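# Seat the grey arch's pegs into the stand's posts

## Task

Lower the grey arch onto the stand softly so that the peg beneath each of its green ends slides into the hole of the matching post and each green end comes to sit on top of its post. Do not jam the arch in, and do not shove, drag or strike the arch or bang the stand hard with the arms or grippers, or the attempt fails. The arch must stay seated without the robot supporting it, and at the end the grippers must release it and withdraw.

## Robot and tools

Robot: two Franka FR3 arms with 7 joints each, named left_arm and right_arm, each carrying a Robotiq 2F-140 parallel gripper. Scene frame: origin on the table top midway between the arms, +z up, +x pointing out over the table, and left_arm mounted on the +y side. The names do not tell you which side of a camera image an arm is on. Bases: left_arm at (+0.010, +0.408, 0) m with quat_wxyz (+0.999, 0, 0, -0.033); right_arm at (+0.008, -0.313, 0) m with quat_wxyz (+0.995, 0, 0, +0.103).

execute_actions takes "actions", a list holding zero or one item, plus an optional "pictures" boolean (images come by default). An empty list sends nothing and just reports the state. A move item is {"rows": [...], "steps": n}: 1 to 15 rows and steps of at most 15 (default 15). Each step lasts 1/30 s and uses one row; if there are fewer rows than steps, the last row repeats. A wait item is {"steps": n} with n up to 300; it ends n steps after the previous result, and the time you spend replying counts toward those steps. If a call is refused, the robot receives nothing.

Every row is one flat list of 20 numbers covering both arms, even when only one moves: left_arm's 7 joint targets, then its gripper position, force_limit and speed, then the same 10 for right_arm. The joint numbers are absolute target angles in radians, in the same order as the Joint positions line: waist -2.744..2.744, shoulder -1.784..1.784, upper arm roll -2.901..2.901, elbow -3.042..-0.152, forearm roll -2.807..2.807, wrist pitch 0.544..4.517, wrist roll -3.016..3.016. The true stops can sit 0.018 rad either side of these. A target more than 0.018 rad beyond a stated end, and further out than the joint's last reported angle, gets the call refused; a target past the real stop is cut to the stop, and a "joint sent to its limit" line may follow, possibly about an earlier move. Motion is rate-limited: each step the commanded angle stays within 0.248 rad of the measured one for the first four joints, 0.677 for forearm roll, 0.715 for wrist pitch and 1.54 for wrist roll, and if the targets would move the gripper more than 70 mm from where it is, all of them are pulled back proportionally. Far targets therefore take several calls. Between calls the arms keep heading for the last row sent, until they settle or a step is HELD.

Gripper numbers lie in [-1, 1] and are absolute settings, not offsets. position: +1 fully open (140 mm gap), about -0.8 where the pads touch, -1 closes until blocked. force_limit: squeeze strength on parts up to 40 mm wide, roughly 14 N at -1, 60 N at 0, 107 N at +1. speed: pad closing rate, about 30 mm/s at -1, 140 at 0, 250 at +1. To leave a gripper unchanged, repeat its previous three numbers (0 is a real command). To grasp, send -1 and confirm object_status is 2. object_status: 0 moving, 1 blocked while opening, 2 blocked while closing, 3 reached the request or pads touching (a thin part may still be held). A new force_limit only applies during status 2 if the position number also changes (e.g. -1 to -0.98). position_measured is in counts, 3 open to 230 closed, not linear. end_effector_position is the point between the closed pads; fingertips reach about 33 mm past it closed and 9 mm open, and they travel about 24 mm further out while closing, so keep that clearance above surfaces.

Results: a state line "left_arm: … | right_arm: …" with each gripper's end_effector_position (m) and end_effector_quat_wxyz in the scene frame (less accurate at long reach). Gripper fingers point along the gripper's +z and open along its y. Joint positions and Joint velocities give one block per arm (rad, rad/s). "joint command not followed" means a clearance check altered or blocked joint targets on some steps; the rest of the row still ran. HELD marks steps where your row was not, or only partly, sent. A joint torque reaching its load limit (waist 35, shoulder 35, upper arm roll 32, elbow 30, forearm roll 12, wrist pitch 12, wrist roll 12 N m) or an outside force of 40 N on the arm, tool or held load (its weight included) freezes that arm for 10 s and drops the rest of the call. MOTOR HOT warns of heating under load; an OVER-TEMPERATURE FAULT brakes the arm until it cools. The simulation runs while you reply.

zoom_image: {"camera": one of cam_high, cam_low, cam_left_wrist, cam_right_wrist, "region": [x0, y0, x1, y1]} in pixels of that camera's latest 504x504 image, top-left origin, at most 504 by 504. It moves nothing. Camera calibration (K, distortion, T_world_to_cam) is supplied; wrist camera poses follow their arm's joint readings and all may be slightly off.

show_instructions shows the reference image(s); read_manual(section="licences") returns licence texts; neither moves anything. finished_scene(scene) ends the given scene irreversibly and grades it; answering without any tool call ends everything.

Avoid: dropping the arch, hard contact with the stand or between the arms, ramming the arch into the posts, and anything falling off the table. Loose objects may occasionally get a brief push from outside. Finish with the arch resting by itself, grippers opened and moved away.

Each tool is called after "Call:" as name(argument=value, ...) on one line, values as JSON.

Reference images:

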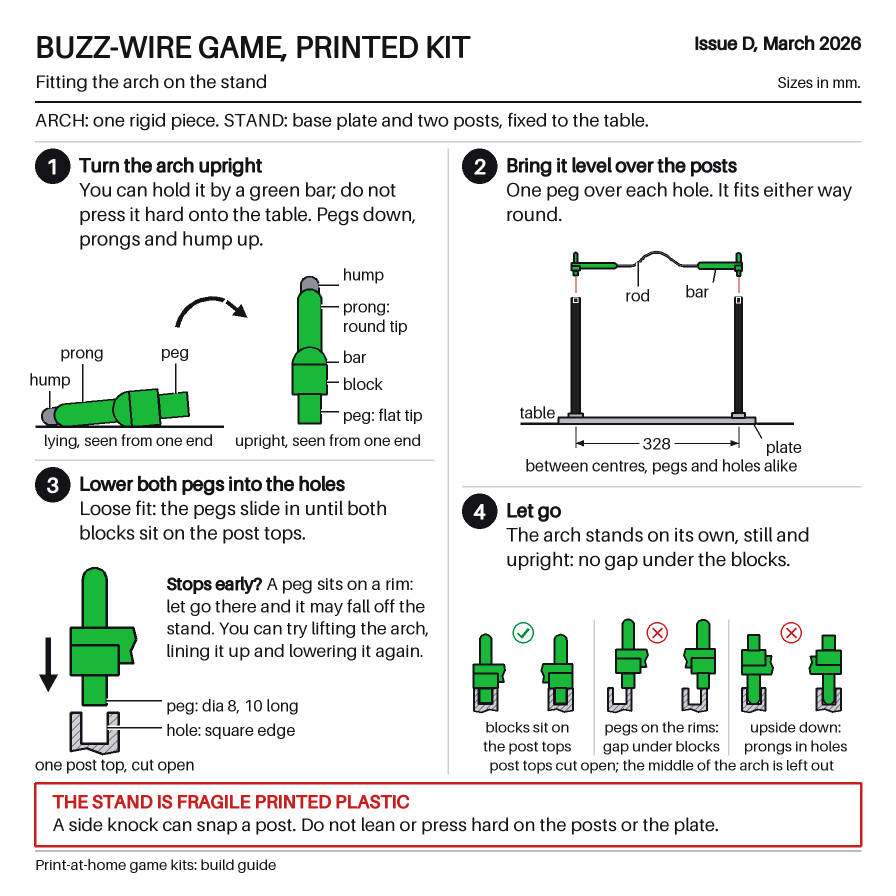

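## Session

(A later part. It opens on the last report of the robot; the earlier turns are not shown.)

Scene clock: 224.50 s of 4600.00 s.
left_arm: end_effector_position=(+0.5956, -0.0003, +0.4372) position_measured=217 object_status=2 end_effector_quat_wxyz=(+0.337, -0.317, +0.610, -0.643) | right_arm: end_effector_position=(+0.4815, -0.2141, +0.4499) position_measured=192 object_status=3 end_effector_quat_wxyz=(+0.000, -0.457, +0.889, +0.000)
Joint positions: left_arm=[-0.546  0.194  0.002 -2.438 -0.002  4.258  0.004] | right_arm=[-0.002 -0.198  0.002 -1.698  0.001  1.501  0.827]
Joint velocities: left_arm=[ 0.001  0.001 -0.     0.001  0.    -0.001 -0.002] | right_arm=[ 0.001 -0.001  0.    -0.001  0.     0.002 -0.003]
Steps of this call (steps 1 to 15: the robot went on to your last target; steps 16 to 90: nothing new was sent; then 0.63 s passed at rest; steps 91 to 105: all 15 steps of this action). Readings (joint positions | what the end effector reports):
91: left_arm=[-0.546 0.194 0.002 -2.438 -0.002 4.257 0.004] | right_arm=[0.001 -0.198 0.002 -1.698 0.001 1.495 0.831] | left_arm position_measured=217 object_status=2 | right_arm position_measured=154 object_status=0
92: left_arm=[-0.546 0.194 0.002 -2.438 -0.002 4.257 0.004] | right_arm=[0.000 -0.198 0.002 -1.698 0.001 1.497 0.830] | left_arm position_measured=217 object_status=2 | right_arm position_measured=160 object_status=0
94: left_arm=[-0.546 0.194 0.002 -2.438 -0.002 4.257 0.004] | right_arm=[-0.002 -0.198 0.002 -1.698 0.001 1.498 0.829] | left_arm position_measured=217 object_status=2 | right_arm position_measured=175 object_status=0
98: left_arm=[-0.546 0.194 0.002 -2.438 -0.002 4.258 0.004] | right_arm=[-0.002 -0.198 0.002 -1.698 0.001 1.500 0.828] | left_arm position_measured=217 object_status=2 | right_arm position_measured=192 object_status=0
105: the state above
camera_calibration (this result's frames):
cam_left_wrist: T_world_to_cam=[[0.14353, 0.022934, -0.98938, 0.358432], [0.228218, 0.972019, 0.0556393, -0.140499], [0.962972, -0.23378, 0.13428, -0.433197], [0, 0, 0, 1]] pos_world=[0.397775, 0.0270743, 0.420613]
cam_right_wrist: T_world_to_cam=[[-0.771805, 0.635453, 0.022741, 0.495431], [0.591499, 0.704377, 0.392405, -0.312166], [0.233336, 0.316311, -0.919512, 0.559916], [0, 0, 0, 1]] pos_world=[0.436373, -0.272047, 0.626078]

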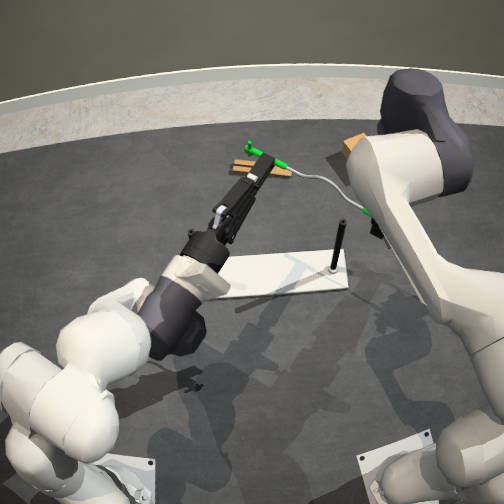

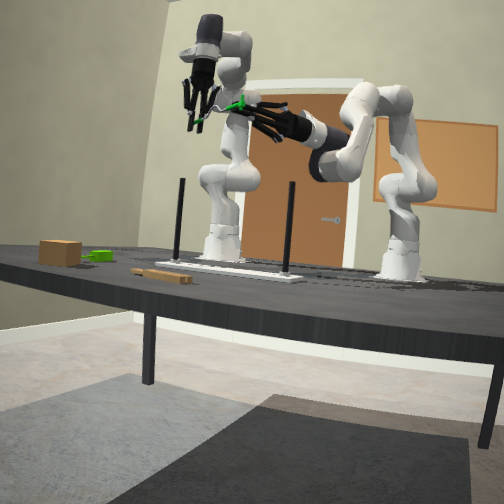

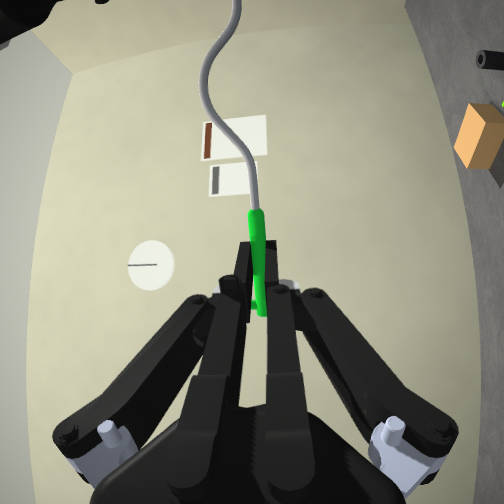

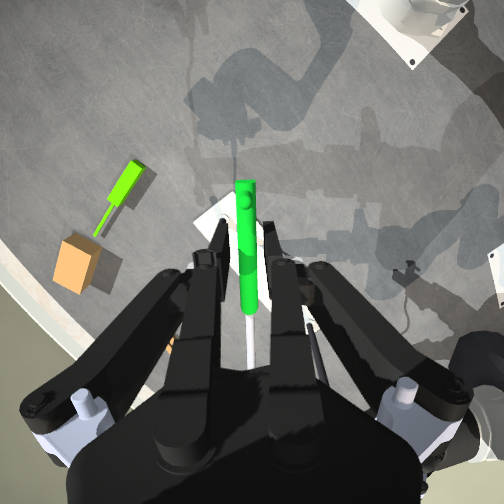

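Call:
execute_actions(actions=[{"rows":[[-0.545,0.193,0,-2.437,0,4.26,0.0,-1,-0.3,-0.5,-0.004,-0.1994,0,-1.6995,0,1.505,0.822,-1,-0.3,-0.8]],"steps":15}], pictures=false)

Call:
execute_actions(actions=[{"steps":8}], pictures=false)

Scene clock: 230.87 s of 4600.00 s.
left_arm: end_effector_position=(+0.5956, -0.0003, +0.4373) position_measured=217 object_status=2 end_effector_quat_wxyz=(+0.337, -0.317, +0.610, -0.643) | right_arm: end_effector_position=(+0.4821, -0.2146, +0.4500) position_measured=215 object_status=0 end_effector_quat_wxyz=(+0.001, -0.457, +0.889, -0.000)
Joint positions: left_arm=[-0.546  0.194  0.002 -2.438 -0.002  4.258  0.004] | right_arm=[-0.003 -0.198  0.002 -1.698  0.001  1.503  0.826]
Joint velocities: left_arm=[-0.     0.    -0.    -0.    -0.001 -0.    -0.001] | right_arm=[ 0.     0.001  0.     0.    -0.     0.     0.   ]
Steps of this call (steps 1 to 15: the robot went on to your last target; steps 16 to 90: nothing new was sent; then 2.87 s passed at rest; steps 91 to 105: all 15 steps of this action). Readings (joint positions | what the end effector reports):
91: left_arm=[-0.546 0.194 0.002 -2.438 -0.002 4.258 0.004] | right_arm=[-0.002 -0.198 0.002 -1.698 0.001 1.501 0.825] | left_arm position_measured=217 object_status=2 | right_arm position_measured=192 object_status=0
92: left_arm=[-0.546 0.194 0.002 -2.438 -0.002 4.258 0.004] | right_arm=[-0.002 -0.198 0.002 -1.698 0.001 1.501 0.825] | left_arm position_measured=217 object_status=2 | right_arm position_measured=194 object_status=0
94: left_arm=[-0.546 0.194 0.002 -2.438 -0.002 4.258 0.004] | right_arm=[-0.002 -0.198 0.002 -1.698 0.001 1.501 0.825] | left_arm position_measured=217 object_status=2 | right_arm position_measured=200 object_status=0
98: left_arm=[-0.546 0.194 0.002 -2.438 -0.002 4.258 0.004] | right_arm=[-0.002 -0.198 0.002 -1.698 0.001 1.502 0.825] | left_arm position_measured=217 object_status=2 | right_arm position_measured=211 object_status=0
105: the state above

Scene clock: 231.13 s of 4600.00 s.
left_arm: end_effector_position=(+0.5956, -0.0003, +0.4373) position_measured=217 object_status=2 end_effector_quat_wxyz=(+0.337, -0.317, +0.610, -0.643) | right_arm: end_effector_position=(+0.4821, -0.2146, +0.4500) position_measured=215 object_status=2 end_effector_quat_wxyz=(+0.001, -0.457, +0.889, -0.000)
Joint positions: left_arm=[-0.546  0.194  0.002 -2.438 -0.002  4.258  0.004] | right_arm=[-0.003 -0.198  0.002 -1.698  0.001  1.503  0.826]
Joint velocities: left_arm=[-0.001  0.    -0.     0.001 -0.001 -0.    -0.001] | right_arm=[-0.     0.     0.     0.    -0.    -0.002  0.001]
Steps of this call (steps 1 to 8: the robot went on to your last target). Readings (joint positions | what the end effector reports):
1: left_arm=[-0.546 0.194 0.002 -2.438 -0.002 4.258 0.004] | right_arm=[-0.003 -0.198 0.002 -1.698 0.001 1.503 0.826] | left_arm position_measured=217 object_status=2 | right_arm position_measured=215 object_status=2
2: left_arm=[-0.546 0.194 0.002 -2.438 -0.002 4.258 0.004] | right_arm=[-0.003 -0.198 0.002 -1.698 0.001 1.503 0.826] | left_arm position_measured=217 object_status=2 | right_arm position_measured=215 object_status=2
4: left_arm=[-0.546 0.194 0.002 -2.438 -0.002 4.258 0.004] | right_arm=[-0.003 -0.198 0.002 -1.698 0.001 1.503 0.826] | left_arm position_measured=217 object_status=2 | right_arm position_measured=215 object_status=2
8: the state above

Call:
execute_actions(actions=[{"rows":[[-0.545,0.193,0,-2.437,0,4.26,0.0,0,-0.3,0,-0.004,-0.1994,0,-1.6995,0,1.505,0.822,-0.98,0.3,-0.8]],"steps":15}])

Scene clock: 234.70 s of 4600.00 s.
left_arm: end_effector_position=(+0.5955, -0.0003, +0.4377) position_measured=129 object_status=0 end_effector_quat_wxyz=(+0.338, -0.317, +0.610, -0.643) | right_arm: end_effector_position=(+0.4822, -0.2146, +0.4500) position_measured=217 object_status=2 end_effector_quat_wxyz=(+0.001, -0.457, +0.889, -0.000)
Joint positions: left_arm=[-0.546  0.194  0.002 -2.438 -0.002  4.259  0.004] | right_arm=[-0.003 -0.198  0.002 -1.698  0.001  1.503  0.826]
Joint velocities: left_arm=[-0.001 -0.     0.    -0.002  0.    -0.001  0.001] | right_arm=[ 0.    -0.     0.001  0.001 -0.002  0.    -0.001]
Steps of this call (steps 1 to 15: the robot went on to your last target; steps 16 to 90: nothing new was sent; then 0.07 s passed at rest; steps 91 to 105: all 15 steps of this action). Readings (joint positions | what the end effector reports):
91: left_arm=[-0.546 0.194 0.002 -2.438 -0.002 4.258 0.004] | right_arm=[-0.003 -0.198 0.002 -1.698 0.001 1.503 0.826] | left_arm position_measured=217 object_status=0 | right_arm position_measured=215 object_status=0
92: left_arm=[-0.546 0.194 0.002 -2.438 -0.002 4.258 0.004] | right_arm=[-0.003 -0.198 0.002 -1.698 0.001 1.503 0.826] | left_arm position_measured=217 object_status=0 | right_arm position_measured=217 object_status=0
94: left_arm=[-0.546 0.194 0.002 -2.438 -0.002 4.258 0.004] | right_arm=[-0.003 -0.198 0.002 -1.698 0.001 1.503 0.826] | left_arm position_measured=196 object_status=0 | right_arm position_measured=217 object_status=0
98: left_arm=[-0.546 0.194 0.002 -2.438 -0.002 4.258 0.004] | right_arm=[-0.003 -0.198 0.002 -1.698 0.001 1.503 0.826] | left_arm position_measured=165 object_status=0 | right_arm position_measured=217 object_status=2
105: the state above
camera_calibration (this result's frames):
cam_left_wrist: T_world_to_cam=[[0.144639, 0.0221161, -0.989237, 0.358258], [0.228266, 0.972038, 0.055107, -0.140274], [0.962795, -0.23378, 0.135546, -0.433636], [0, 0, 0, 1]] pos_world=[0.397704, 0.0270525, 0.42091]
cam_right_wrist: T_world_to_cam=[[-0.77173, 0.63558, 0.0217117, 0.496715], [0.590968, 0.704113, 0.393678, -0.312625], [0.234926, 0.316644, -0.918992, 0.55908], [0, 0, 0, 1]] pos_world=[0.436739, -0.272608, 0.626079]

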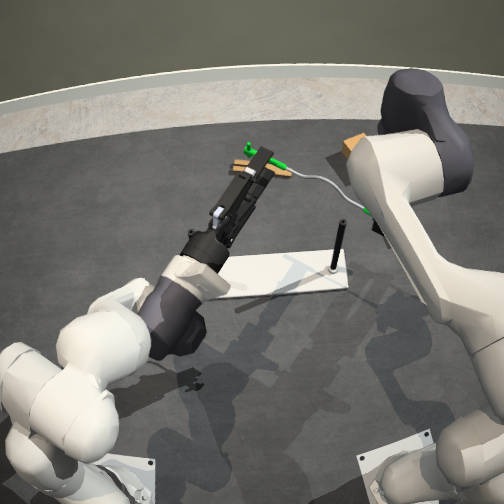

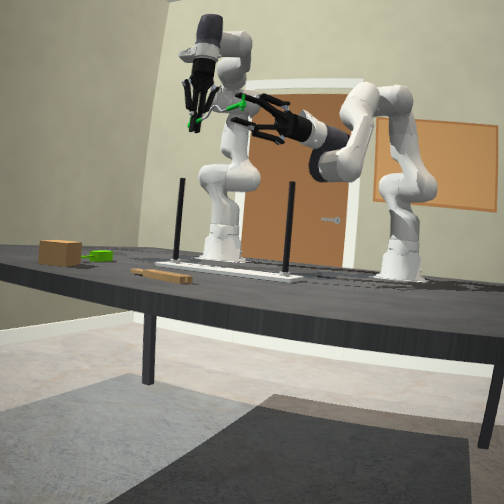

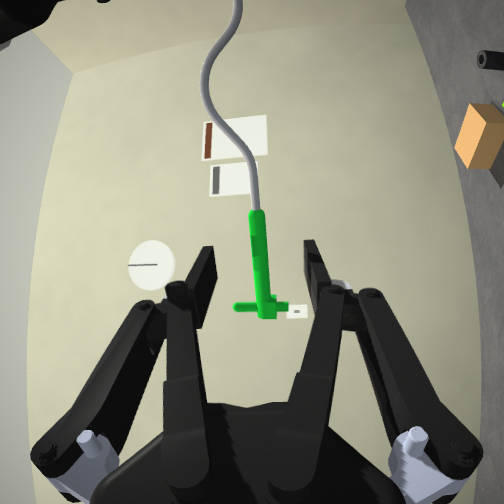

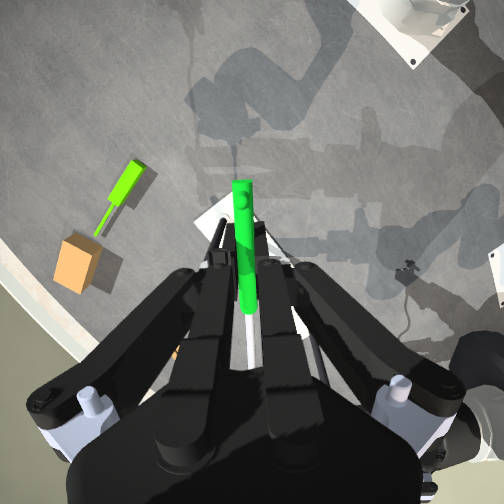

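Call:
execute_actions(actions=[{"rows":[[-0.545,0.056,0,-2.64,0,4.326,0.0,0.5,-0.3,0,-0.004,-0.1994,0,-1.6995,0,1.505,0.822,-0.98,0.3,-0.8]],"steps":12}], pictures=false)

Call:
execute_actions(actions=[{"rows":[[0.15,0.056,0,-2.64,0,4.326,0.0,1,-0.3,0,-0.004,-0.1994,0,-1.6995,0,1.505,0.822,-0.98,0.3,-0.8]],"steps":15}], pictures=false)

Call:
execute_actions(actions=[{"rows":[[0.15,0.128,0,-1.8,0,2.9,1.2,1,-0.3,0,0.05,-0.05,0,-1.66,0,1.61,0.6,-0.98,0.3,-0.8]],"steps":15}], pictures=false)

Call:
execute_actions(actions=[{"rows":[[0.15,0.128,0,-1.39,0,1.518,2.905,1,-0.3,0,0.114,0.141,0,-1.631,0,1.772,0.3115,-0.98,0.3,-0.8]],"steps":15}], pictures=false)

Call:
execute_actions(actions=[{"steps":20}], pictures=false)

Scene clock: 254.50 s of 4600.00 s.
left_arm: end_effector_position=(+0.5460, +0.0337, +0.4373) position_measured=66 object_status=0 end_effector_quat_wxyz=(+0.337, -0.317, +0.611, -0.642) | right_arm: end_effector_position=(+0.4821, -0.2146, +0.4499) position_measured=217 object_status=2 end_effector_quat_wxyz=(+0.001, -0.457, +0.889, -0.000)
Joint positions: left_arm=[-0.546  0.058  0.002 -2.638 -0.001  4.318  0.004] | right_arm=[-0.003 -0.198  0.002 -1.698  0.001  1.503  0.825]
Joint velocities: left_arm=[ 0.002 -0.005 -0.001 -0.017  0.001  0.035  0.   ] | right_arm=[-0.001 -0.     0.     0.     0.001 -0.001 -0.001]
Steps of this call (steps 1 to 15: the robot went on to your last target; steps 16 to 90: nothing new was sent; then 16.40 s passed at rest; steps 91 to 102: all 12 steps of this action). Readings (joint positions | what the end effector reports):
91: left_arm=[-0.546 0.167 0.002 -2.484 -0.001 4.265 0.004] | right_arm=[-0.003 -0.198 0.002 -1.698 0.001 1.503 0.825] | left_arm position_measured=129 object_status=0 | right_arm position_measured=217 object_status=2
92: left_arm=[-0.546 0.129 0.002 -2.540 -0.001 4.276 0.004] | right_arm=[-0.003 -0.198 0.002 -1.698 0.001 1.503 0.825] | left_arm position_measured=122 object_status=0 | right_arm position_measured=217 object_status=2
94: left_arm=[-0.546 0.085 0.002 -2.599 -0.001 4.293 0.004] | right_arm=[-0.003 -0.198 0.002 -1.698 0.001 1.503 0.825] | left_arm position_measured=107 object_status=0 | right_arm position_measured=217 object_status=2
98: left_arm=[-0.546 0.061 0.002 -2.632 -0.001 4.311 0.004] | right_arm=[-0.003 -0.198 0.002 -1.698 0.001 1.503 0.825] | left_arm position_measured=77 object_status=0 | right_arm position_measured=217 object_status=2
102: the state above

Scene clock: 255.00 s of 4600.00 s.
left_arm: end_effector_position=(+0.6585, +0.3269, +0.4377) position_measured=3 object_status=0 end_effector_quat_wxyz=(+0.481, -0.454, +0.517, -0.543) | right_arm: end_effector_position=(+0.4821, -0.2146, +0.4499) position_measured=217 object_status=2 end_effector_quat_wxyz=(+0.001, -0.457, +0.889, -0.000)
Joint positions: left_arm=[-0.055  0.058 -0.003 -2.638  0.002  4.32   0.004] | right_arm=[-0.003 -0.198  0.002 -1.698  0.001  1.503  0.825]
Joint velocities: left_arm=[ 0.985 -0.     0.053 -0.    -0.004 -0.     0.001] | right_arm=[-0.001 -0.001 -0.001 -0.    -0.002 -0.     0.001]
Steps of this call (steps 1 to 15: all 15 steps of this action). Readings (joint positions | what the end effector reports):
1: left_arm=[-0.525 0.058 -0.008 -2.638 0.002 4.319 0.004] | right_arm=[-0.003 -0.198 0.002 -1.698 0.001 1.503 0.825] | left_arm position_measured=66 object_status=0 | right_arm position_measured=217 object_status=2
2: left_arm=[-0.495 0.058 -0.010 -2.638 0.003 4.319 0.004] | right_arm=[-0.003 -0.198 0.002 -1.698 0.001 1.503 0.825] | left_arm position_measured=60 object_status=0 | right_arm position_measured=217 object_status=2
4: left_arm=[-0.429 0.058 -0.009 -2.638 0.003 4.319 0.004] | right_arm=[-0.003 -0.198 0.002 -1.698 0.001 1.503 0.825] | left_arm position_measured=45 object_status=0 | right_arm position_measured=217 object_status=2
8: left_arm=[-0.295 0.058 -0.006 -2.638 0.003 4.320 0.004] | right_arm=[-0.003 -0.198 0.002 -1.698 0.001 1.503 0.825] | left_arm position_measured=15 object_status=0 | right_arm position_measured=217 object_status=2
15: the state above

Scene clock: 255.50 s of 4600.00 s.
left_arm: end_effector_position=(+0.8367, +0.4775, +0.4816) position_measured=3 object_status=3 end_effector_quat_wxyz=(+0.513, -0.355, +0.758, -0.190) | right_arm: end_effector_position=(+0.5281, -0.1773, +0.3985) position_measured=217 object_status=2 end_effector_quat_wxyz=(-0.007, -0.556, +0.831, +0.002)
Joint positions: left_arm=[ 0.148  0.137  0.002 -1.92   0.001  3.215  0.778] | right_arm=[ 0.049 -0.048  0.    -1.662  0.     1.6    0.648]
Joint velocities: left_arm=[ 0.052 -0.175  0.     1.675  0.    -1.859  1.382] | right_arm=[-0.001 -0.026 -0.001  0.017 -0.001  0.038 -0.147]
Steps of this call (steps 1 to 15: all 15 steps of this action). Readings (joint positions | what the end effector reports):
1: left_arm=[-0.029 0.063 0.001 -2.622 0.001 4.288 0.038] | right_arm=[0.005 -0.182 -0.002 -1.684 0.000 1.515 0.808] | left_arm position_measured=3 object_status=3 | right_arm position_measured=217 object_status=2
2: left_arm=[-0.008 0.070 0.002 -2.595 0.001 4.244 0.079] | right_arm=[0.016 -0.154 -0.003 -1.668 0.000 1.532 0.788] | left_arm position_measured=3 object_status=3 | right_arm position_measured=217 object_status=2
4: left_arm=[0.029 0.084 0.002 -2.537 0.001 4.149 0.165] | right_arm=[0.035 -0.097 -0.002 -1.662 0.000 1.558 0.752] | left_arm position_measured=3 object_status=3 | right_arm position_measured=217 object_status=2
8: left_arm=[0.088 0.109 0.002 -2.388 0.001 3.902 0.357] | right_arm=[0.048 -0.042 0.000 -1.668 0.000 1.583 0.699] | left_arm position_measured=3 object_status=3 | right_arm position_measured=217 object_status=2
15: the state above

Scene clock: 256.00 s of 4600.00 s.
left_arm: end_effector_position=(+0.7589, +0.4725, +0.5268) position_measured=3 object_status=3 end_effector_quat_wxyz=(+0.293, +0.156, +0.940, +0.075) | right_arm: end_effector_position=(+0.5775, -0.1238, +0.3143) position_measured=217 object_status=2 end_effector_quat_wxyz=(-0.011, -0.683, +0.731, +0.005)
Joint positions: left_arm=[ 0.149  0.109  0.002 -1.421  0.     2.144  1.985] | right_arm=[ 0.114  0.145  0.001 -1.634  0.     1.756  0.389]
Joint velocities: left_arm=[-0.001  0.043  0.     0.095 -0.002 -1.187  1.005] | right_arm=[ 0.002 -0.057  0.     0.036  0.001  0.075 -0.244]
Steps of this call (steps 1 to 15: all 15 steps of this action). Readings (joint positions | what the end effector reports):
1: left_arm=[0.149 0.135 0.002 -1.846 0.000 3.099 0.922] | right_arm=[0.055 -0.035 -0.003 -1.650 0.000 1.615 0.629] | left_arm position_measured=3 object_status=3 | right_arm position_measured=217 object_status=2
2: left_arm=[0.149 0.135 0.002 -1.768 0.000 2.973 1.080] | right_arm=[0.065 -0.010 -0.004 -1.639 0.000 1.635 0.607] | left_arm position_measured=3 object_status=3 | right_arm position_measured=217 object_status=2
4: left_arm=[0.149 0.134 0.002 -1.616 0.000 2.730 1.385] | right_arm=[0.085 0.050 -0.004 -1.630 0.000 1.672 0.561] | left_arm position_measured=3 object_status=3 | right_arm position_measured=217 object_status=2
8: left_arm=[0.149 0.108 0.002 -1.472 0.000 2.449 1.714] | right_arm=[0.111 0.141 0.000 -1.639 0.000 1.724 0.474] | left_arm position_measured=3 object_status=3 | right_arm position_measured=217 object_status=2
15: the state above

Scene clock: 256.67 s of 4600.00 s.
left_arm: end_effector_position=(+0.6058, +0.4594, +0.4221) position_measured=3 object_status=3 end_effector_quat_wxyz=(+0.012, +0.513, +0.858, +0.009) | right_arm: end_effector_position=(+0.5817, -0.1224, +0.3184) position_measured=217 object_status=2 end_effector_quat_wxyz=(-0.003, -0.706, +0.708, +0.001)
Joint positions: left_arm=[ 0.149  0.128  0.002 -1.392  0.     1.548  2.734] | right_arm=[ 0.114  0.142  0.001 -1.632  0.     1.768  0.323]
Joint velocities: left_arm=[ 0.001  0.001 -0.     0.004 -0.001 -0.173  0.551] | right_arm=[-0.001 -0.001 -0.001 -0.    -0.001  0.001 -0.028]
Steps of this call (steps 1 to 20: the robot went on to your last target). Readings (joint positions | what the end effector reports):
1: left_arm=[0.149 0.110 0.002 -1.418 0.000 2.103 2.021] | right_arm=[0.114 0.144 0.001 -1.633 0.000 1.759 0.381] | left_arm position_measured=3 object_status=3 | right_arm position_measured=217 object_status=2
2: left_arm=[0.149 0.112 0.002 -1.414 0.000 2.061 2.057] | right_arm=[0.114 0.143 0.001 -1.633 0.000 1.761 0.374] | left_arm position_measured=3 object_status=3 | right_arm position_measured=217 object_status=2
4: left_arm=[0.149 0.115 0.002 -1.409 0.000 1.979 2.133] | right_arm=[0.114 0.142 0.001 -1.632 0.000 1.763 0.363] | left_arm position_measured=3 object_status=3 | right_arm position_measured=217 object_status=2
8: left_arm=[0.149 0.122 0.002 -1.399 0.000 1.814 2.303] | right_arm=[0.114 0.142 0.001 -1.632 0.000 1.766 0.346] | left_arm position_measured=3 object_status=3 | right_arm position_measured=217 object_status=2
20: the state above

Call:
execute_actions(actions=[{"rows":[[-0.17,0.128,0,-1.39,0,1.518,2.905,1,-0.3,0,0.114,0.141,0,-1.631,0,1.777,0.307,-0.98,0.3,-0.8]],"steps":15}], pictures=false)

Call:
execute_actions(actions=[{"steps":10}])

Scene clock: 258.83 s of 4600.00 s.
left_arm: end_effector_position=(+0.5814, +0.2640, +0.4192) position_measured=3 object_status=3 end_effector_quat_wxyz=(+0.000, +0.709, +0.705, -0.001) | right_arm: end_effector_position=(+0.5832, -0.1219, +0.3189) position_measured=217 object_status=2 end_effector_quat_wxyz=(-0.000, -0.710, +0.704, +0.000)
Joint positions: left_arm=[-0.174  0.129 -0.008 -1.391 -0.     1.52   2.9  ] | right_arm=[ 0.114  0.142  0.001 -1.632  0.     1.773  0.311]
Joint velocities: left_arm=[ 0.008 -0.     0.046  0.001  0.     0.    -0.001] | right_arm=[ 0.001 -0.     0.     0.001  0.001  0.002 -0.003]
Steps of this call (steps 1 to 45: the robot went on to your last target; steps 46 to 50: nothing new was sent; steps 51 to 65: all 15 steps of this action). Readings (joint positions | what the end effector reports):
51: left_arm=[0.130 0.128 0.014 -1.391 0.002 1.520 2.900] | right_arm=[0.114 0.142 0.001 -1.632 0.000 1.769 0.315] | left_arm position_measured=3 object_status=3 | right_arm position_measured=217 object_status=2
52: left_arm=[0.103 0.128 0.018 -1.391 0.003 1.520 2.900] | right_arm=[0.114 0.142 0.001 -1.632 0.000 1.770 0.314] | left_arm position_measured=3 object_status=3 | right_arm position_measured=217 object_status=2
54: left_arm=[0.039 0.128 0.018 -1.391 0.003 1.520 2.900] | right_arm=[0.114 0.142 0.001 -1.632 0.000 1.771 0.313] | left_arm position_measured=3 object_status=3 | right_arm position_measured=217 object_status=2
58: left_arm=[-0.095 0.129 0.009 -1.391 0.003 1.520 2.900] | right_arm=[0.114 0.142 0.001 -1.632 0.000 1.772 0.312] | left_arm position_measured=3 object_status=3 | right_arm position_measured=217 object_status=2
65: the state above

Scene clock: 259.17 s of 4600.00 s.
left_arm: end_effector_position=(+0.5825, +0.2686, +0.4192) position_measured=3 object_status=3 end_effector_quat_wxyz=(+0.000, +0.706, +0.708, -0.000) | right_arm: end_effector_position=(+0.5833, -0.1219, +0.3189) position_measured=217 object_status=2 end_effector_quat_wxyz=(-0.000, -0.711, +0.704, +0.000)
Joint positions: left_arm=[-0.171  0.129 -0.002 -1.391 -0.     1.52   2.901] | right_arm=[ 0.114  0.142  0.001 -1.632  0.     1.773  0.311]
Joint velocities: left_arm=[-0.001  0.     0.     0.    -0.001 -0.001  0.001] | right_arm=[ 0.001  0.001 -0.    -0.001  0.    -0.    -0.001]
Steps of this call (steps 1 to 10: the robot went on to your last target). Readings (joint positions | what the end effector reports):
1: left_arm=[-0.173 0.129 -0.006 -1.391 -0.000 1.520 2.900] | right_arm=[0.114 0.142 0.001 -1.632 0.000 1.773 0.311] | left_arm position_measured=3 object_status=3 | right_arm position_measured=217 object_status=2
2: left_arm=[-0.172 0.129 -0.005 -1.391 -0.000 1.520 2.900] | right_arm=[0.114 0.142 0.001 -1.632 0.000 1.773 0.311] | left_arm position_measured=3 object_status=3 | right_arm position_measured=217 object_status=2
4: left_arm=[-0.171 0.129 -0.003 -1.391 -0.000 1.520 2.901] | right_arm=[0.114 0.142 0.001 -1.632 0.000 1.773 0.311] | left_arm position_measured=3 object_status=3 | right_arm position_measured=217 object_status=2
8: left_arm=[-0.171 0.129 -0.002 -1.391 -0.000 1.520 2.901] | right_arm=[0.114 0.142 0.001 -1.632 0.000 1.773 0.311] | left_arm position_measured=3 object_status=3 | right_arm position_measured=217 object_status=2
10: the state above
camera_calibration (this result's frames):
cam_left_wrist: T_world_to_cam=[[0.994149, -0.0952022, -0.051023, -0.520752], [-0.0701778, -0.928398, 0.364899, 0.15677], [-0.0821089, -0.359184, -0.929648, 0.733178], [0, 0, 0, 1]] pos_world=[0.588907, 0.359314, 0.597822]
cam_right_wrist: T_world_to_cam=[[-0.998037, 0.0578803, 0.023909, 0.579543], [0.0626198, 0.917951, 0.391719, -0.0512026], [0.000725498, 0.392447, -0.919774, 0.531568], [0, 0, 0, 1]] pos_world=[0.581226, -0.195155, 0.495123]

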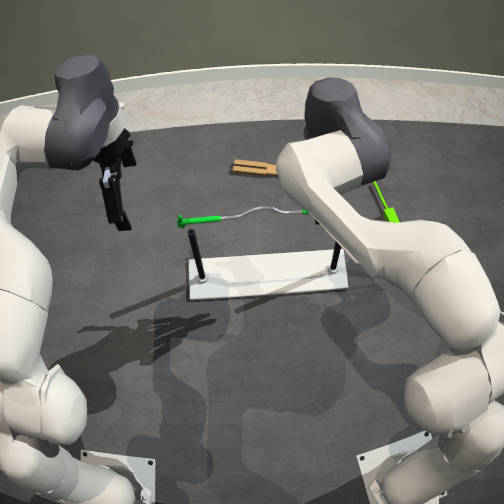

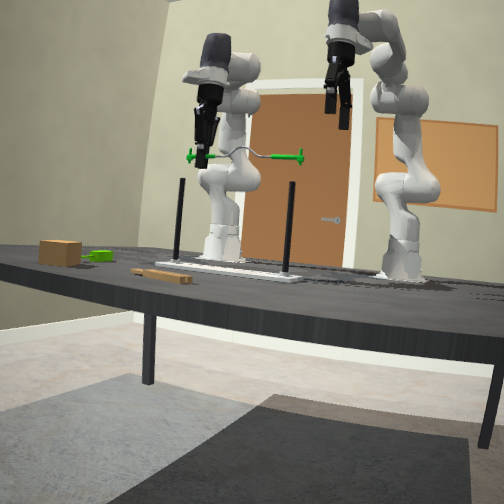

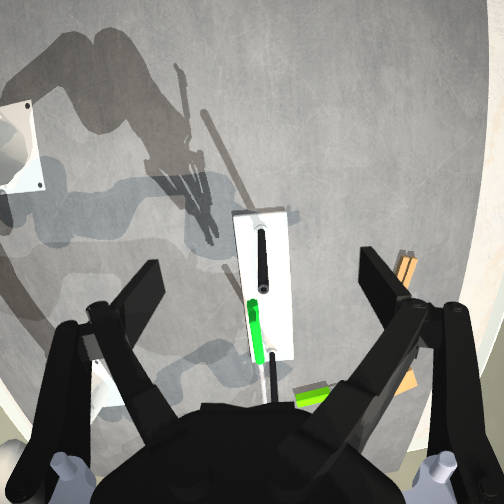

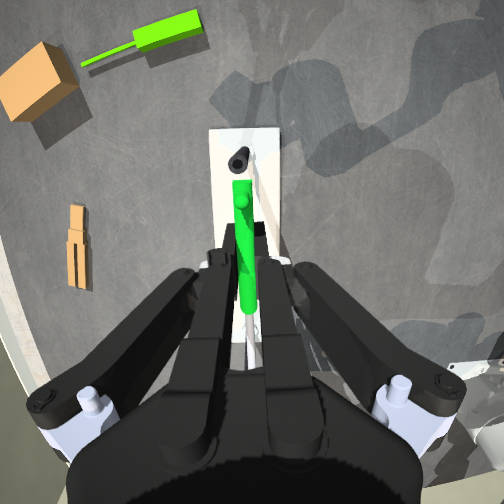

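Call:
zoom_image(camera="cam_right_wrist", region=[190, 120, 300, 250])

Call:
zoom_image(camera="cam_left_wrist", region=[210, 200, 320, 380])

Call:
zoom_image(camera="cam_low", region=[165, 135, 315, 205])

Region (190, 120, 300, 250) of cam_right_wrist's 504x504 image, scaled by 3.877, with more detail than that image has; it fills the left 426 columns of this view, and the rest is white.

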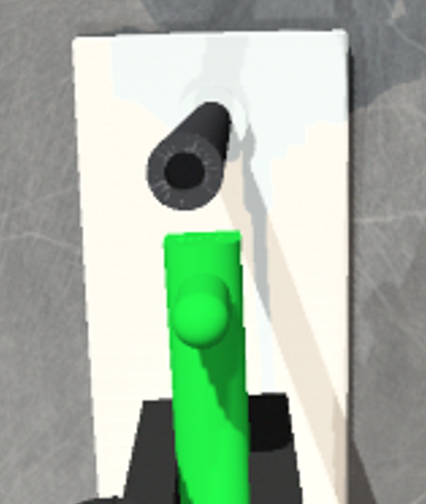

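Region (210, 200, 320, 380) of cam_left_wrist's 504x504 image, scaled by 2.800, with more detail than that image has.

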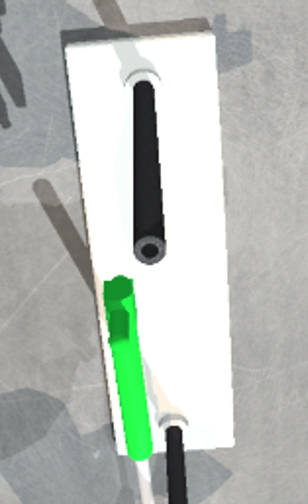

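Region (165, 135, 315, 205) of cam_low's 504x504 image, scaled by 3.360, with more detail than that image has; it fills the top 235 rows of this view, and the rest is white.

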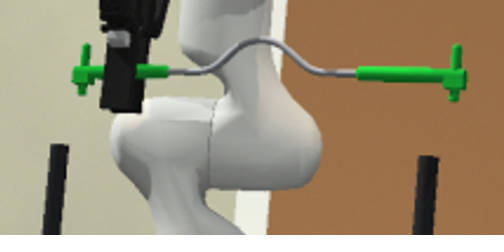

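Call:
execute_actions(actions=[{"rows":[[-0.17,0.128,0,-1.39,0,1.518,2.905,1,-0.3,0,0.091,0.1504,0,-1.655,0,1.82,0.308,-0.98,0.3,-0.8],[-0.17,0.128,0,-1.39,0,1.518,2.905,1,-0.3,0,0.091,0.1504,0,-1.655,0,1.83,0.308,-0.98,0.3,-0.8],[-0.17,0.128,0,-1.39,0,1.518,2.905,1,-0.3,0,0.091,0.1504,0,-1.655,0,1.837,0.308,-0.98,0.3,-0.8],[-0.17,0.128,0,-1.39,0,1.518,2.905,1,-0.3,0,0.091,0.1504,0,-1.683,0,1.837,0.308,-0.98,0.3,-0.8]],"steps":15}], pictures=false)

Call:
execute_actions(actions=[{"steps":10}])

Call:
zoom_image(camera="cam_right_wrist", region=[190, 120, 300, 250])

Call:
zoom_image(camera="cam_left_wrist", region=[210, 200, 320, 380])

Call:
zoom_image(camera="cam_low", region=[165, 135, 315, 205])

Scene clock: 280.47 s of 4600.00 s.
left_arm: end_effector_position=(+0.5825, +0.2687, +0.4192) position_measured=3 object_status=3 end_effector_quat_wxyz=(+0.000, +0.706, +0.708, -0.000) | right_arm: end_effector_position=(+0.5887, -0.1345, +0.2933) position_measured=217 object_status=2 end_effector_quat_wxyz=(-0.002, -0.703, +0.711, +0.001)
Joint positions: left_arm=[-0.171  0.129 -0.002 -1.391 -0.     1.52   2.901] | right_arm=[ 0.092  0.152  0.001 -1.682  0.     1.829  0.31 ]
Joint velocities: left_arm=[-0.002 -0.    -0.001  0.001 -0.    -0.     0.001] | right_arm=[-0.001  0.001  0.001  0.001  0.     0.021  0.001]
Steps of this call (steps 1 to 15: the robot went on to your last target; steps 16 to 90: nothing new was sent; then 17.80 s passed at rest; steps 91 to 105: all 15 steps of this action). Readings (joint positions | what the end effector reports):
91: left_arm=[-0.171 0.129 -0.002 -1.391 -0.000 1.520 2.901] | right_arm=[0.111 0.141 0.002 -1.636 0.000 1.780 0.310] | left_arm position_measured=3 object_status=3 | right_arm position_measured=217 object_status=2
92: left_arm=[-0.171 0.129 -0.002 -1.391 -0.000 1.520 2.901] | right_arm=[0.107 0.142 0.002 -1.641 0.000 1.788 0.310] | left_arm position_measured=3 object_status=3 | right_arm position_measured=217 object_status=2
94: left_arm=[-0.171 0.129 -0.002 -1.391 -0.000 1.520 2.901] | right_arm=[0.098 0.144 0.002 -1.654 0.000 1.804 0.310] | left_arm position_measured=3 object_status=3 | right_arm position_measured=217 object_status=2
98: left_arm=[-0.171 0.129 -0.002 -1.391 -0.000 1.520 2.901] | right_arm=[0.092 0.151 0.001 -1.678 0.000 1.819 0.310] | left_arm position_measured=3 object_status=3 | right_arm position_measured=217 object_status=2
105: the state above

Scene clock: 280.80 s of 4600.00 s.
left_arm: end_effector_position=(+0.5825, +0.2687, +0.4192) position_measured=3 object_status=3 end_effector_quat_wxyz=(+0.000, +0.706, +0.708, -0.000) | right_arm: end_effector_position=(+0.5897, -0.1342, +0.2936) position_measured=217 object_status=2 end_effector_quat_wxyz=(-0.001, -0.703, +0.711, +0.001)
Joint positions: left_arm=[-0.171  0.129 -0.002 -1.391 -0.     1.52   2.901] | right_arm=[ 0.092  0.152  0.001 -1.682  0.     1.833  0.31 ]
Joint velocities: left_arm=[-0.     0.001  0.001 -0.001 -0.     0.     0.001] | right_arm=[ 0.     0.001  0.001 -0.001  0.     0.002  0.   ]
Steps of this call (steps 1 to 10: the robot went on to your last target). Readings (joint positions | what the end effector reports):
1: left_arm=[-0.171 0.129 -0.002 -1.391 -0.000 1.520 2.901] | right_arm=[0.092 0.152 0.001 -1.682 0.000 1.830 0.310] | left_arm position_measured=3 object_status=3 | right_arm position_measured=217 object_status=2
2: left_arm=[-0.171 0.129 -0.002 -1.391 -0.000 1.520 2.901] | right_arm=[0.092 0.152 0.001 -1.682 0.000 1.831 0.310] | left_arm position_measured=3 object_status=3 | right_arm position_measured=217 object_status=2
4: left_arm=[-0.171 0.129 -0.002 -1.391 -0.000 1.520 2.901] | right_arm=[0.092 0.152 0.001 -1.682 0.000 1.831 0.310] | left_arm position_measured=3 object_status=3 | right_arm position_measured=217 object_status=2
8: left_arm=[-0.171 0.129 -0.002 -1.391 -0.000 1.520 2.901] | right_arm=[0.092 0.152 0.001 -1.682 0.000 1.832 0.310] | left_arm position_measured=3 object_status=3 | right_arm position_measured=217 object_status=2
10: the state above
camera_calibration (this result's frames):
cam_left_wrist: T_world_to_cam=[[0.994144, -0.095268, -0.0510015, -0.520738], [-0.0702476, -0.928395, 0.364894, 0.156835], [-0.0821123, -0.359175, -0.929651, 0.733237], [0, 0, 0, 1]] pos_world=[0.588914, 0.359355, 0.597868]
cam_right_wrist: T_world_to_cam=[[-0.996484, 0.0799743, 0.0249657, 0.588975], [0.0833571, 0.916481, 0.391299, -0.0427049], [0.00841327, 0.392004, -0.919925, 0.508569], [0, 0, 0, 1]] pos_world=[0.586185, -0.207326, 0.469851]

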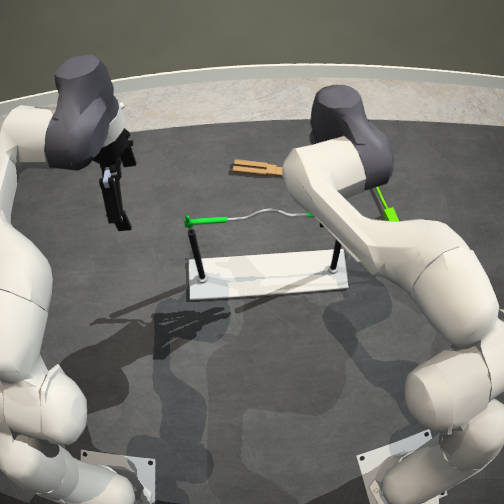

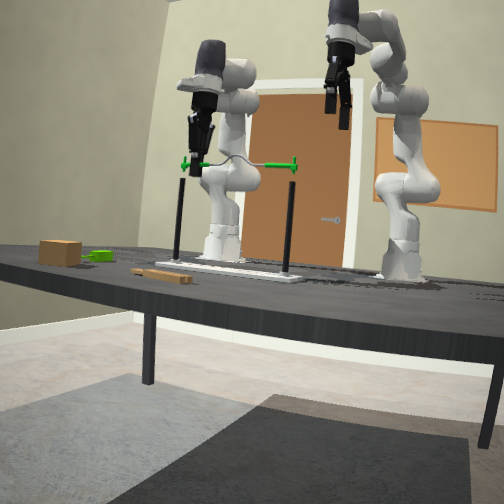

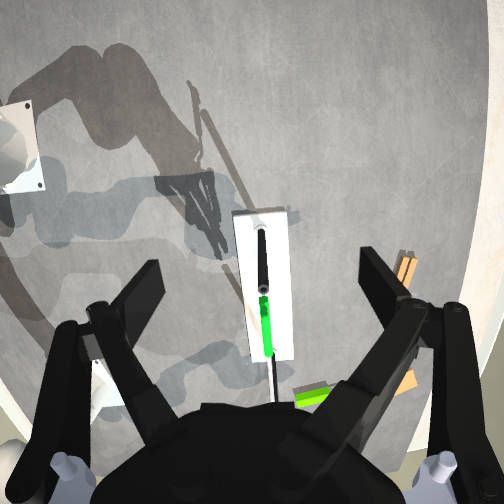

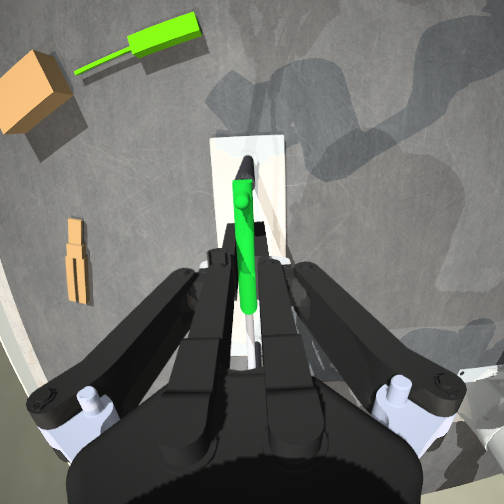

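Region (190, 120, 300, 250) of cam_right_wrist's 504x504 image, scaled by 3.877, with more detail than that image has; it fills the left 426 columns of this view, and the rest is white.

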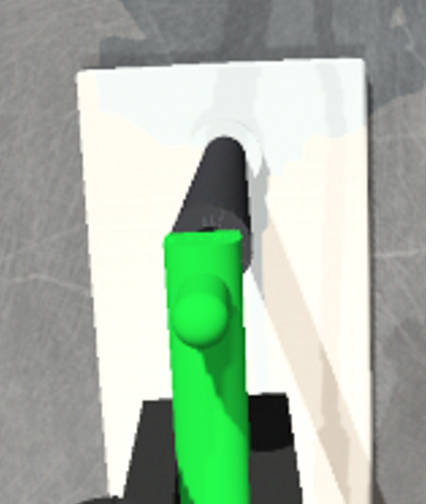

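Region (210, 200, 320, 380) of cam_left_wrist's 504x504 image, scaled by 2.800, with more detail than that image has.

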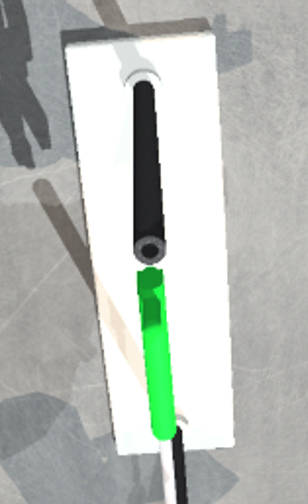

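Region (165, 135, 315, 205) of cam_low's 504x504 image, scaled by 3.360, with more detail than that image has; it fills the top 235 rows of this view, and the rest is white.

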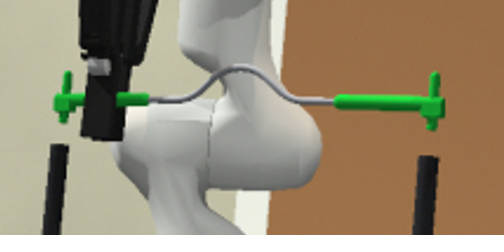

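Call:
execute_actions(actions=[{"rows":[[-0.17,0.128,0,-1.39,0,1.518,2.905,1,-0.3,0,0.091,0.152,0,-1.69,0,1.858,0.308,-0.98,0.3,-0.8],[-0.17,0.128,0,-1.39,0,1.518,2.905,1,-0.3,0,0.091,0.152,0,-1.69,0,1.858,0.308,-0.98,0.3,-0.8],[-0.17,0.128,0,-1.39,0,1.518,2.905,1,-0.3,0,0.091,0.152,0,-1.69,0,1.858,0.308,-0.98,0.3,-0.8],[-0.17,0.128,0,-1.39,0,1.518,2.905,1,-0.3,0,0.091,0.152,0,-1.702,0,1.859,0.308,-0.98,0.3,-0.8]],"steps":15}], pictures=false)

Call:
execute_actions(actions=[{"steps":8}])

Call:
zoom_image(camera="cam_low", region=[165, 150, 215, 200])

Call:
zoom_image(camera="cam_low", region=[270, 150, 320, 200])

Call:
zoom_image(camera="cam_left_wrist", region=[235, 265, 295, 325])

Call:
zoom_image(camera="cam_right_wrist", region=[210, 150, 280, 220])

Scene clock: 290.40 s of 4600.00 s.
left_arm: end_effector_position=(+0.5825, +0.2687, +0.4193) position_measured=3 object_status=3 end_effector_quat_wxyz=(+0.000, +0.706, +0.708, -0.000) | right_arm: end_effector_position=(+0.5901, -0.1340, +0.2870) position_measured=217 object_status=2 end_effector_quat_wxyz=(+0.001, -0.703, +0.711, -0.000)
Joint positions: left_arm=[-0.171  0.129 -0.002 -1.391 -0.     1.52   2.901] | right_arm=[ 0.092  0.152  0.001 -1.701  0.     1.854  0.31 ]
Joint velocities: left_arm=[ 0.     0.002 -0.     0.    -0.     0.     0.   ] | right_arm=[-0.001 -0.     0.002 -0.001 -0.001  0.008 -0.001]
Steps of this call (steps 1 to 15: the robot went on to your last target; steps 16 to 90: nothing new was sent; then 6.10 s passed at rest; steps 91 to 105: all 15 steps of this action). Readings (joint positions | what the end effector reports):
91: left_arm=[-0.171 0.129 -0.002 -1.391 -0.000 1.520 2.901] | right_arm=[0.092 0.152 0.001 -1.683 0.000 1.836 0.310] | left_arm position_measured=3 object_status=3 | right_arm position_measured=217 object_status=2
92: left_arm=[-0.171 0.129 -0.002 -1.391 -0.000 1.520 2.901] | right_arm=[0.092 0.152 0.001 -1.685 0.000 1.840 0.310] | left_arm position_measured=3 object_status=3 | right_arm position_measured=217 object_status=2
94: left_arm=[-0.171 0.129 -0.002 -1.391 -0.000 1.520 2.901] | right_arm=[0.092 0.152 0.001 -1.689 0.000 1.845 0.310] | left_arm position_measured=3 object_status=3 | right_arm position_measured=217 object_status=2
98: left_arm=[-0.171 0.129 -0.002 -1.391 -0.000 1.520 2.901] | right_arm=[0.092 0.152 0.001 -1.699 0.000 1.850 0.310] | left_arm position_measured=3 object_status=3 | right_arm position_measured=217 object_status=2
105: the state above

Scene clock: 290.67 s of 4600.00 s.
left_arm: end_effector_position=(+0.5825, +0.2687, +0.4193) position_measured=3 object_status=3 end_effector_quat_wxyz=(+0.000, +0.706, +0.708, -0.000) | right_arm: end_effector_position=(+0.5904, -0.1339, +0.2870) position_measured=217 object_status=2 end_effector_quat_wxyz=(+0.001, -0.703, +0.711, -0.000)
Joint positions: left_arm=[-0.171  0.129 -0.002 -1.391 -0.     1.52   2.901] | right_arm=[ 0.092  0.152  0.001 -1.701  0.     1.855  0.31 ]
Joint velocities: left_arm=[ 0.    -0.001  0.     0.001 -0.001  0.001 -0.002] | right_arm=[-0.001 -0.     0.002 -0.    -0.001  0.002  0.   ]
Steps of this call (steps 1 to 8: the robot went on to your last target). Readings (joint positions | what the end effector reports):
1: left_arm=[-0.171 0.129 -0.002 -1.391 -0.000 1.520 2.901] | right_arm=[0.092 0.152 0.001 -1.701 0.000 1.854 0.310] | left_arm position_measured=3 object_status=3 | right_arm position_measured=217 object_status=2
2: left_arm=[-0.171 0.129 -0.002 -1.391 -0.000 1.520 2.901] | right_arm=[0.092 0.152 0.001 -1.701 0.000 1.854 0.310] | left_arm position_measured=3 object_status=3 | right_arm position_measured=217 object_status=2
4: left_arm=[-0.171 0.129 -0.002 -1.391 -0.000 1.520 2.901] | right_arm=[0.092 0.152 0.001 -1.701 0.000 1.854 0.310] | left_arm position_measured=3 object_status=3 | right_arm position_measured=217 object_status=2
8: the state above
camera_calibration (this result's frames):
cam_left_wrist: T_world_to_cam=[[0.994148, -0.0952432, -0.0509795, -0.520759], [-0.0702324, -0.928397, 0.364893, 0.156839], [-0.0820828, -0.359177, -0.929653, 0.733252], [0, 0, 0, 1]] pos_world=[0.588914, 0.359377, 0.597892]
cam_right_wrist: T_world_to_cam=[[-0.996579, 0.079946, 0.0209546, 0.591076], [0.0817398, 0.915983, 0.392802, -0.0399505], [0.0122088, 0.393171, -0.919384, 0.500183], [0, 0, 0, 1]] pos_world=[0.586213, -0.207317, 0.463167]

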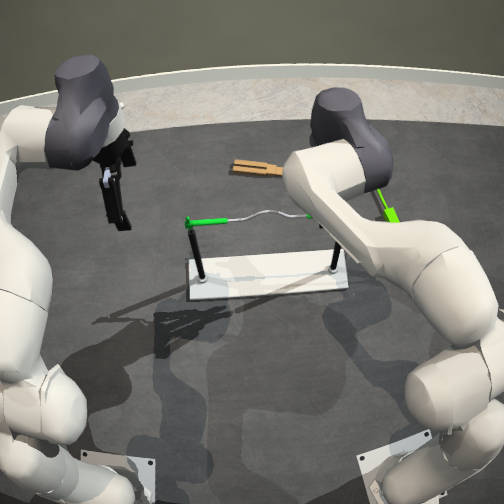

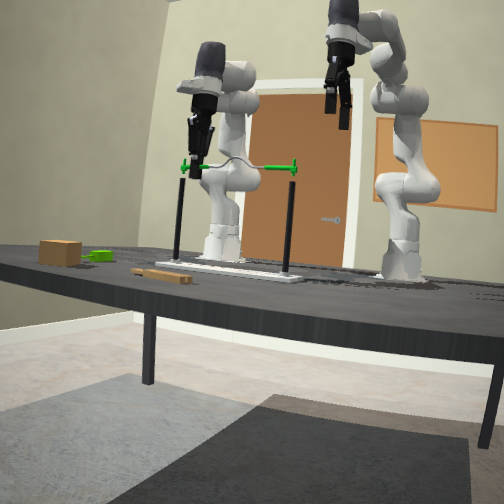

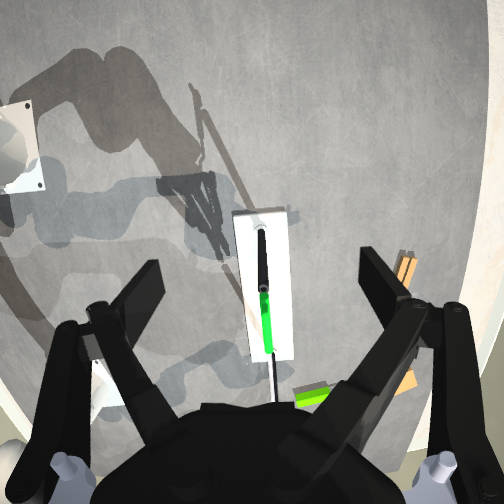

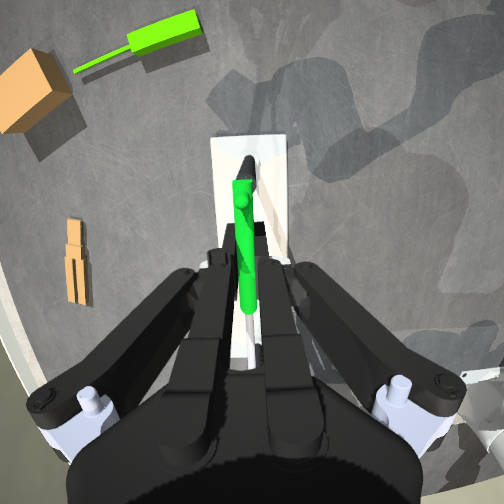

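Region (165, 150, 215, 200) of cam_low's 504x504 image, scaled by 10.080, with more detail than that image has.

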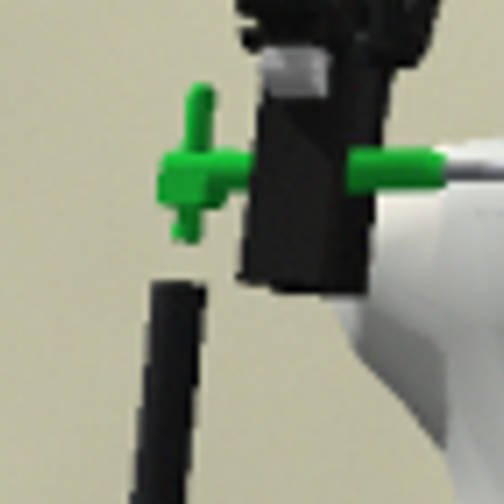

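Region (270, 150, 320, 200) of cam_low's 504x504 image, scaled by 10.080, with more detail than that image has.

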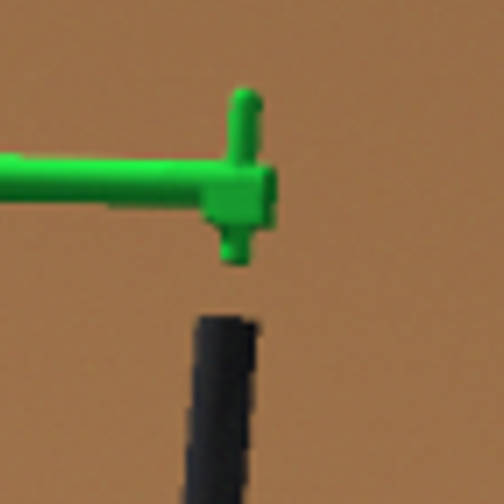

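Region (235, 265, 295, 325) of cam_left_wrist's 504x504 image, scaled by 8.400, with more detail than that image has.

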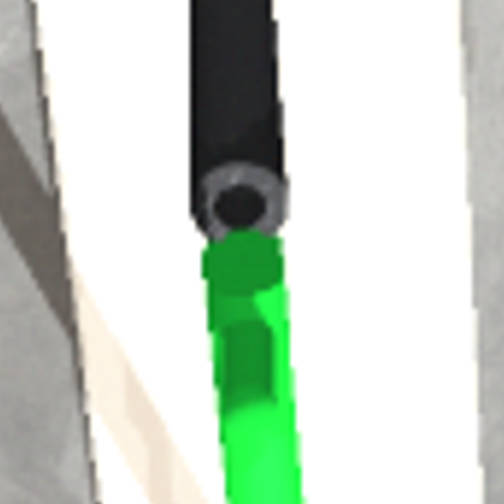

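Region (210, 150, 280, 220) of cam_right_wrist's 504x504 image, scaled by 7.200, with more detail than that image has.

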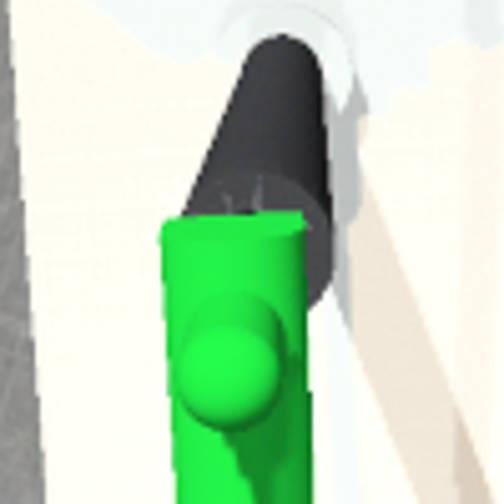

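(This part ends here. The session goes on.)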